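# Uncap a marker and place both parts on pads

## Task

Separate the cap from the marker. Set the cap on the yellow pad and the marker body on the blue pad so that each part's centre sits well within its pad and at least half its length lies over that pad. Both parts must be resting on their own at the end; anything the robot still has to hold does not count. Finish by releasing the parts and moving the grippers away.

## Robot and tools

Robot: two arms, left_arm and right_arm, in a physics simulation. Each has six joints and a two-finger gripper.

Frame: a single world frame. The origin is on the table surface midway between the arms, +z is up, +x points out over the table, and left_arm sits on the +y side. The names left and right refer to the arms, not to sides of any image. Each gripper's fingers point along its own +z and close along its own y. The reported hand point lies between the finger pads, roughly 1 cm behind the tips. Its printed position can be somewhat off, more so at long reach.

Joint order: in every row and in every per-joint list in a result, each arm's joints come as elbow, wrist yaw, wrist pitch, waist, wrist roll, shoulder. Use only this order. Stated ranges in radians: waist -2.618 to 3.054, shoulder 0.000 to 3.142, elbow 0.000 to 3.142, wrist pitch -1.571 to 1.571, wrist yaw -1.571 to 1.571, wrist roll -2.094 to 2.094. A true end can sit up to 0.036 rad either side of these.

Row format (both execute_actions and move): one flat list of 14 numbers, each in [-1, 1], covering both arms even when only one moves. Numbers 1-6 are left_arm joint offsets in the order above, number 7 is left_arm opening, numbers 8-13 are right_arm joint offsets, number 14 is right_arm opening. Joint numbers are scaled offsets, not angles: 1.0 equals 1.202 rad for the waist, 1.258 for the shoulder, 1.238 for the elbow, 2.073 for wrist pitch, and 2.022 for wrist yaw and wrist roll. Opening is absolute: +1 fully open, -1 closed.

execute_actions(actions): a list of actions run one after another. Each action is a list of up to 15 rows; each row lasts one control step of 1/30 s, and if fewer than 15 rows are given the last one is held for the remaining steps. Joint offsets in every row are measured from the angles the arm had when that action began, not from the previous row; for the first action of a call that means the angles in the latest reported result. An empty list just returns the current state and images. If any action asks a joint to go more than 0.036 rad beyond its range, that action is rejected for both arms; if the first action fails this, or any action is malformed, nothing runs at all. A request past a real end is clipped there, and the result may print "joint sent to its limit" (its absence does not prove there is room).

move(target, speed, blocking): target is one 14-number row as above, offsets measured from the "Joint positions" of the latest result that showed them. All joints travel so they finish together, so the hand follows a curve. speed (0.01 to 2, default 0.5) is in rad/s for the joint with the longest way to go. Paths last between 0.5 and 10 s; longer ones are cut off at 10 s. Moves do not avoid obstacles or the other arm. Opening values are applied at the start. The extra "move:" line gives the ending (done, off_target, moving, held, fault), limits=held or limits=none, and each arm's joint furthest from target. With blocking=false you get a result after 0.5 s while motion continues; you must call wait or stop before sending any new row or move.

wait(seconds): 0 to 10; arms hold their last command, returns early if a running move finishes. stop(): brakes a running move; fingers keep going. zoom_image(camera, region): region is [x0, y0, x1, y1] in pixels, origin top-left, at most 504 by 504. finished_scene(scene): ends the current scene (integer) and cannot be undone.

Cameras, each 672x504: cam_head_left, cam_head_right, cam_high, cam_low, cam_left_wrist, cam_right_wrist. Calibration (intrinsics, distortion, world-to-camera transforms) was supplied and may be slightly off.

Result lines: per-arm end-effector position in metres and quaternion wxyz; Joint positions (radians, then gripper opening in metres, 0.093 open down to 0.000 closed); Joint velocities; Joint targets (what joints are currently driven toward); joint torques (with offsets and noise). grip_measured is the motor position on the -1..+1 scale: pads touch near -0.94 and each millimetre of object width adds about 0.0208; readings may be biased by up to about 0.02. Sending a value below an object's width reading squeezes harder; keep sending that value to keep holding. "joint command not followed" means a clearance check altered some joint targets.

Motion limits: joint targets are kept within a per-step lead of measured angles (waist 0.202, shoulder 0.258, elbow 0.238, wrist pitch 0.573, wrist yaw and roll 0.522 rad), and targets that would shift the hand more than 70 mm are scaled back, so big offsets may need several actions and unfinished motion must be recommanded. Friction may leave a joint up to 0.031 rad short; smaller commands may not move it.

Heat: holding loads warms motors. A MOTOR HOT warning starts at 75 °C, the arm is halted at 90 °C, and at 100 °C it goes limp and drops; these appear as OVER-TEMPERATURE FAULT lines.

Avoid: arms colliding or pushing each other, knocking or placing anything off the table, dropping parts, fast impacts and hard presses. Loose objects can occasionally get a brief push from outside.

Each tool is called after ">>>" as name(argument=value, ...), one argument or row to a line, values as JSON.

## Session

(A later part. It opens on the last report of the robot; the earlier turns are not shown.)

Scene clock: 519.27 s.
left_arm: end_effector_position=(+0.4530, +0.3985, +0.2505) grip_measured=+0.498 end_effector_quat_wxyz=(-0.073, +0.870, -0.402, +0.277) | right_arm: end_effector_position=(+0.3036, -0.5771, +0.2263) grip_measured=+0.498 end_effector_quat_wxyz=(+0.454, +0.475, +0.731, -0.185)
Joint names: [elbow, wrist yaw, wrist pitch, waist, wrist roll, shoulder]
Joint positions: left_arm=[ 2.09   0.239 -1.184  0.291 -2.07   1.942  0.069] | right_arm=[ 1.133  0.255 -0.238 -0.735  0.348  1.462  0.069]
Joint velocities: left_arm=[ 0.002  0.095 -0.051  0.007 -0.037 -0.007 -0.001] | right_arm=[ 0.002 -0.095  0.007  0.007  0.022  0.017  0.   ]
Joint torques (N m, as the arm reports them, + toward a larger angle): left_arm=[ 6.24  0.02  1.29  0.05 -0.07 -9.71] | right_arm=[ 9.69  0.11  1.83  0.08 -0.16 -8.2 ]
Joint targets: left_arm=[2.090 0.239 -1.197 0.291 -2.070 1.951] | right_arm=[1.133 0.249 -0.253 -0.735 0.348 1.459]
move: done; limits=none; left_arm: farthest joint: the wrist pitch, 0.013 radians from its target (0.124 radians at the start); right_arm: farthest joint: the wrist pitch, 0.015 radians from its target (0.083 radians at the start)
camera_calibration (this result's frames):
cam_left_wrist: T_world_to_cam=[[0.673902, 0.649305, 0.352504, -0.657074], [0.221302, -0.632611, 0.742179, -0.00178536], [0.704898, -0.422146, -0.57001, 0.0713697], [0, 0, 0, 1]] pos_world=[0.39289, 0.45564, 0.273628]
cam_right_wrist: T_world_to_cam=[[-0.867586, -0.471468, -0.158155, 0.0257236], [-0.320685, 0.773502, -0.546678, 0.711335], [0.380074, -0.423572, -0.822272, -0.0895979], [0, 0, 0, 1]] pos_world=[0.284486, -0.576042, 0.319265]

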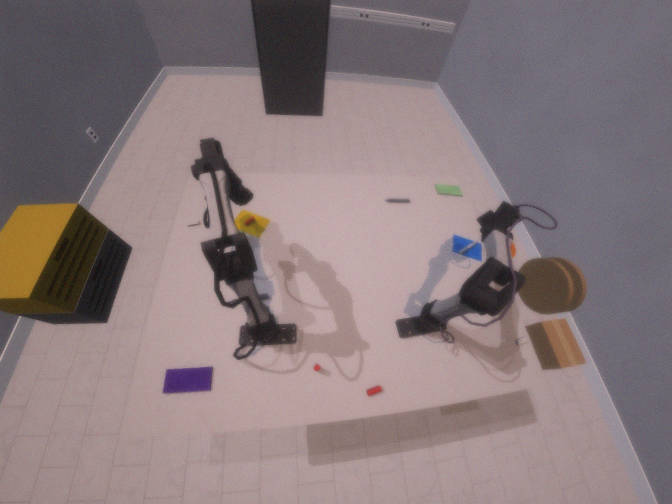

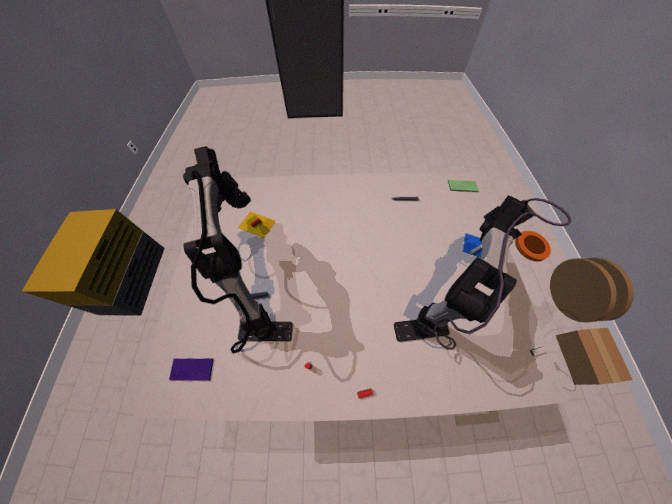

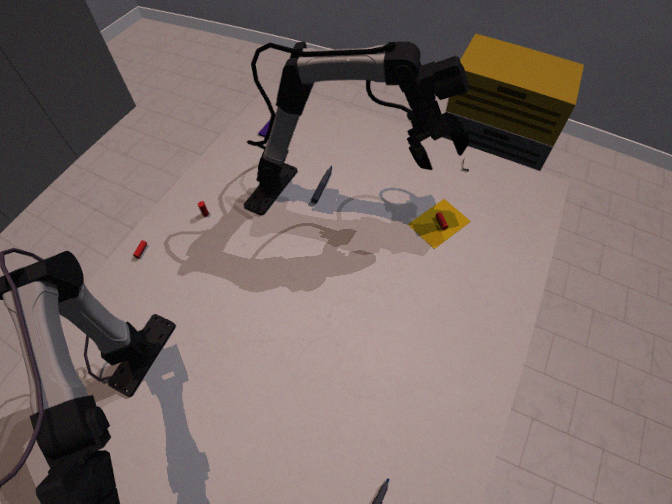

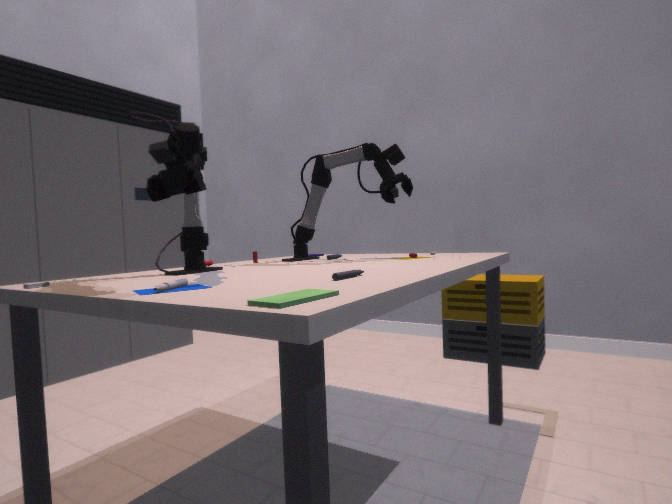

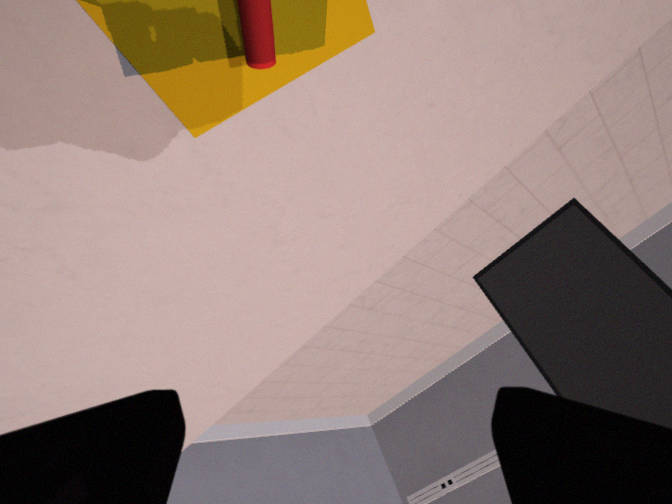

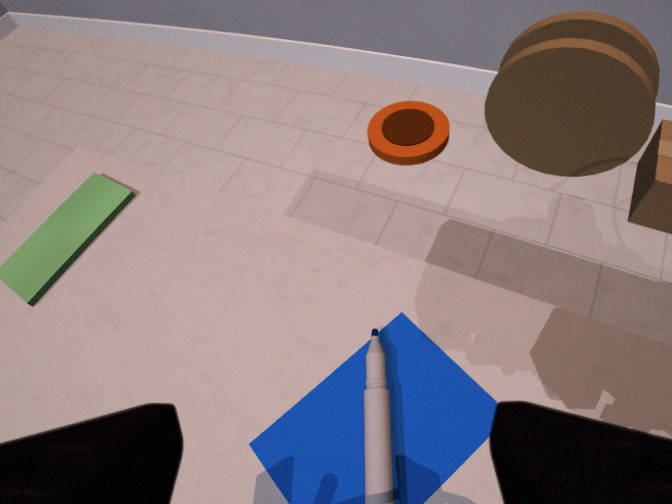

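Both parts sit centred on their pads. I'll check once more that they're at rest before finishing.

>>> execute_actions(
  actions=[],
)

Scene clock: 522.80 s.
left_arm: end_effector_position=(+0.4529, +0.3984, +0.2505) grip_measured=+0.498 end_effector_quat_wxyz=(-0.073, +0.870, -0.402, +0.277) | right_arm: end_effector_position=(+0.3035, -0.5770, +0.2262) grip_measured=+0.498 end_effector_quat_wxyz=(+0.454, +0.475, +0.731, -0.185)
Joint names: [elbow, wrist yaw, wrist pitch, waist, wrist roll, shoulder]
Joint positions: left_arm=[ 2.09   0.239 -1.184  0.291 -2.07   1.942  0.069] | right_arm=[ 1.133  0.255 -0.238 -0.735  0.348  1.462  0.069]
Joint velocities: left_arm=[-0.012  0.051 -0.066  0.002  0.037 -0.007  0.   ] | right_arm=[-0.007 -0.022  0.022 -0.002  0.022 -0.007 -0.   ]
Joint torques (N m, as the arm reports them, + toward a larger angle): left_arm=[ 6.23  0.02  1.31  0.06 -0.07 -9.57] | right_arm=[ 9.69  0.11  1.85  0.08 -0.16 -8.19]
Joint targets: left_arm=[2.090 0.239 -1.197 0.291 -2.070 1.951] | right_arm=[1.133 0.249 -0.253 -0.735 0.348 1.459]
camera_calibration (this result's frames):
cam_left_wrist: T_world_to_cam=[[0.674031, 0.649341, 0.35219, -0.656987], [0.221575, -0.632535, 0.742162, -0.00189736], [0.704689, -0.422204, -0.570226, 0.0715597], [0, 0, 0, 1]] pos_world=[0.392823, 0.455621, 0.273598]
cam_right_wrist: T_world_to_cam=[[-0.867633, -0.471431, -0.158005, 0.0256944], [-0.320849, 0.77363, -0.546399, 0.711318], [0.379827, -0.423379, -0.822485, -0.0893985], [0, 0, 0, 1]] pos_world=[0.284475, -0.576034, 0.319195]

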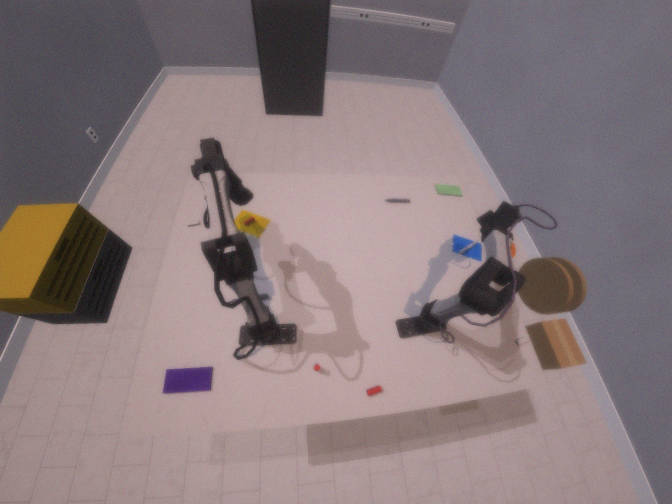

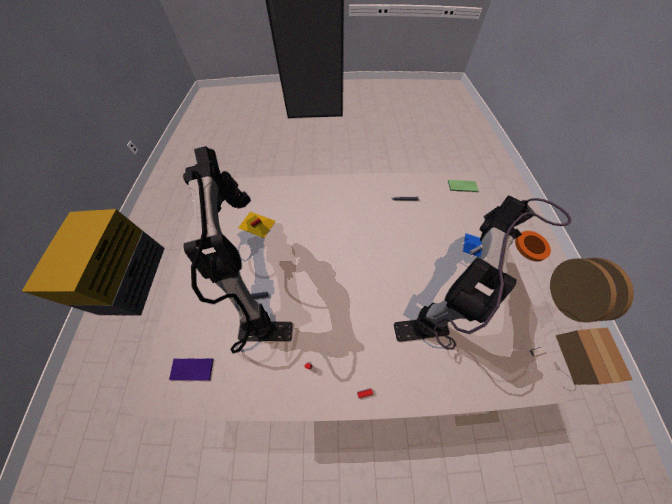

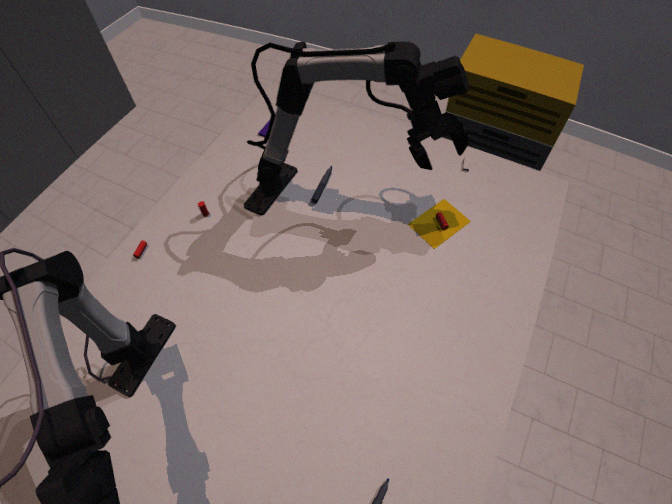

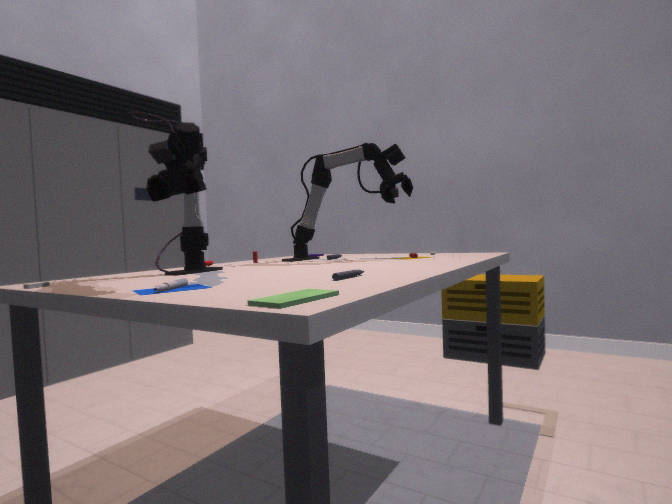

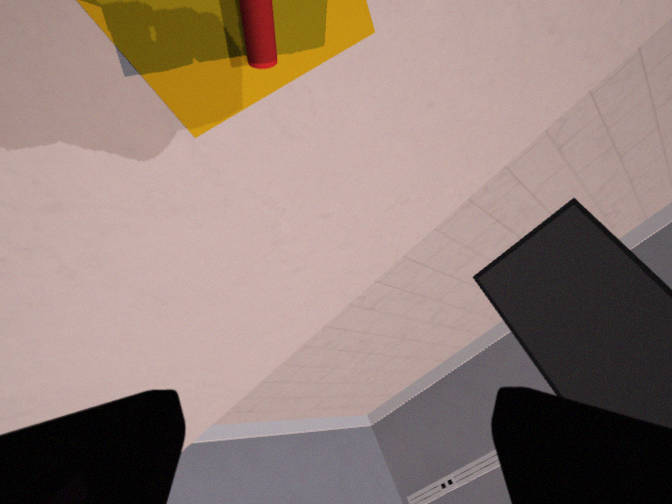

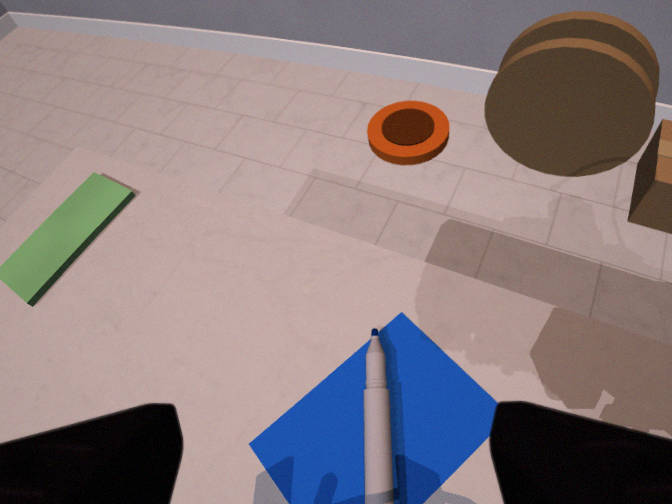

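The cap looks like it's still rolling slowly onto its clip, so I'll let it settle and look again.

>>> wait(
  seconds=4,
)

>>> zoom_image(
  camera="cam_left_wrist",
  region=[200, 0, 340, 100],
)

Scene clock: 530.13 s.
left_arm: end_effector_position=(+0.4529, +0.3984, +0.2505) grip_measured=+0.498 end_effector_quat_wxyz=(-0.073, +0.870, -0.402, +0.277) | right_arm: end_effector_position=(+0.3035, -0.5770, +0.2262) grip_measured=+0.498 end_effector_quat_wxyz=(+0.454, +0.475, +0.731, -0.185)
Joint names: [elbow, wrist yaw, wrist pitch, waist, wrist roll, shoulder]
Joint positions: left_arm=[ 2.09   0.239 -1.184  0.291 -2.07   1.942  0.069] | right_arm=[ 1.133  0.255 -0.238 -0.735  0.348  1.462  0.069]
Joint velocities: left_arm=[-0.012 -0.022  0.066  0.007 -0.022 -0.012 -0.001] | right_arm=[-0.007 -0.051 -0.037  0.017 -0.066 -0.007  0.001]
Joint torques (N m, as the arm reports them, + toward a larger angle): left_arm=[ 6.23  0.02  1.3   0.04 -0.07 -9.57] | right_arm=[ 9.68  0.11  1.85  0.07 -0.16 -8.19]
Joint targets: left_arm=[2.090 0.239 -1.197 0.291 -2.070 1.951] | right_arm=[1.133 0.249 -0.253 -0.735 0.348 1.459]
wait: 4.00 s; at rest from the start
camera_calibration (this result's frames):
cam_left_wrist: T_world_to_cam=[[0.674031, 0.649341, 0.35219, -0.656987], [0.221575, -0.632535, 0.742162, -0.00189736], [0.704689, -0.422204, -0.570226, 0.0715597], [0, 0, 0, 1]] pos_world=[0.392823, 0.455621, 0.273598]
cam_right_wrist: T_world_to_cam=[[-0.867633, -0.471431, -0.158005, 0.0256944], [-0.320849, 0.77363, -0.546399, 0.711318], [0.379827, -0.423379, -0.822485, -0.0893985], [0, 0, 0, 1]] pos_world=[0.284475, -0.576034, 0.319195]

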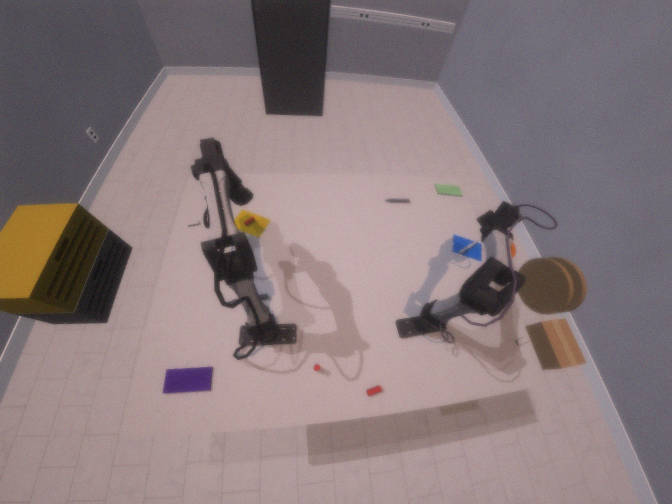

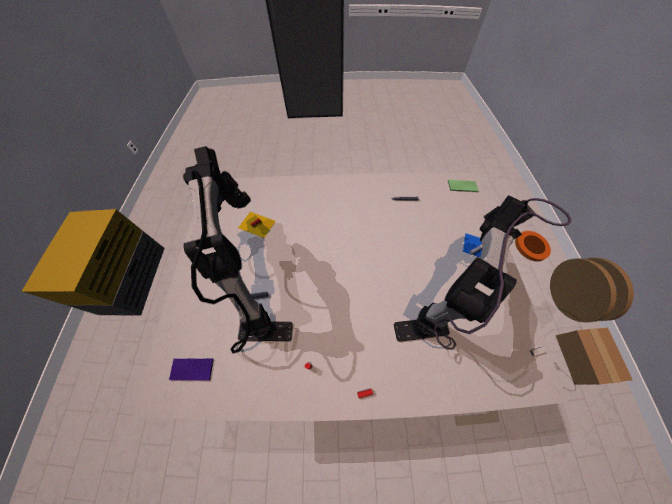

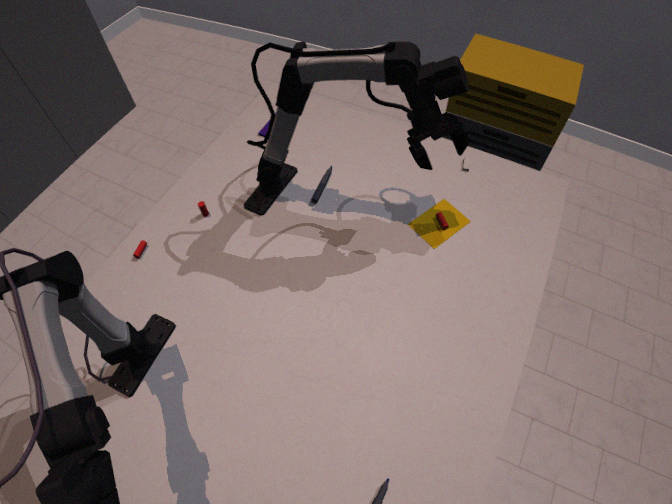

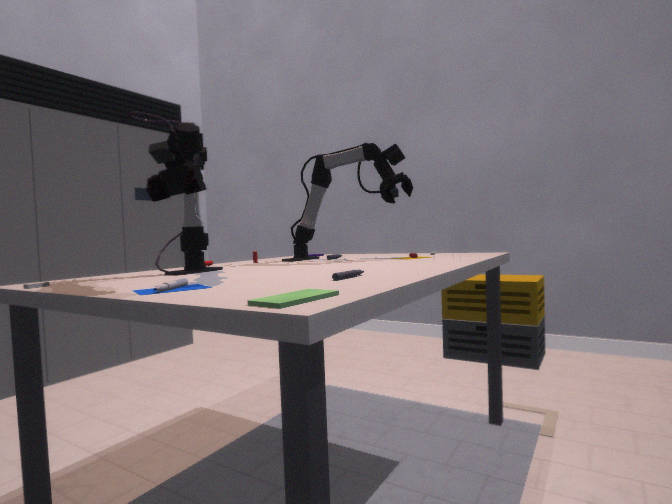

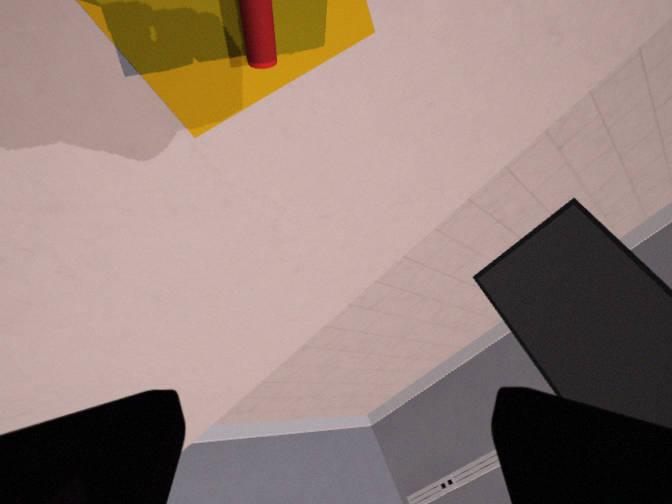

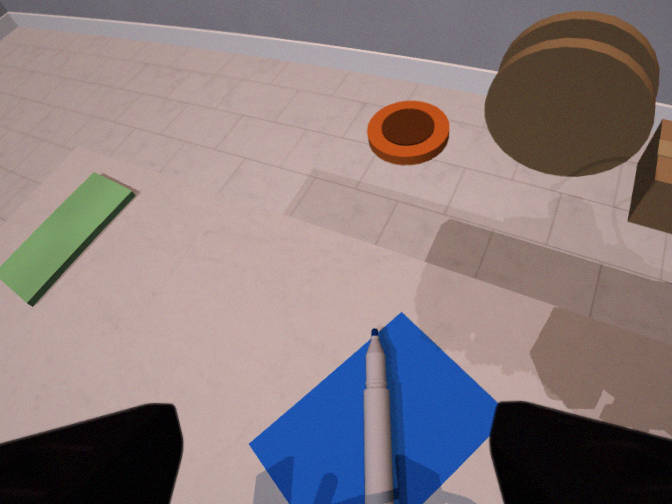

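Region (200, 0, 340, 100) of cam_left_wrist's 672x504 image, scaled by 3.600, with more detail than that image has; it fills the top 360 rows of this view, and the rest is white.

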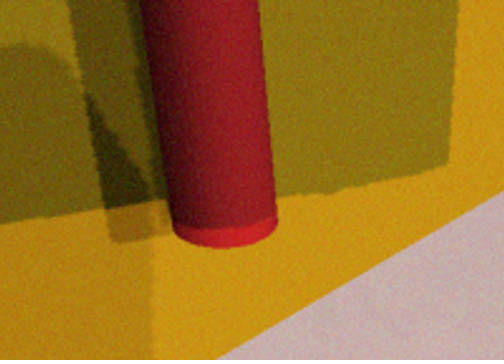

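Both parts have stopped moving. Ending scene 1.

>>> finished_scene(
  scene=1,
)

The scene is finished: the task was done.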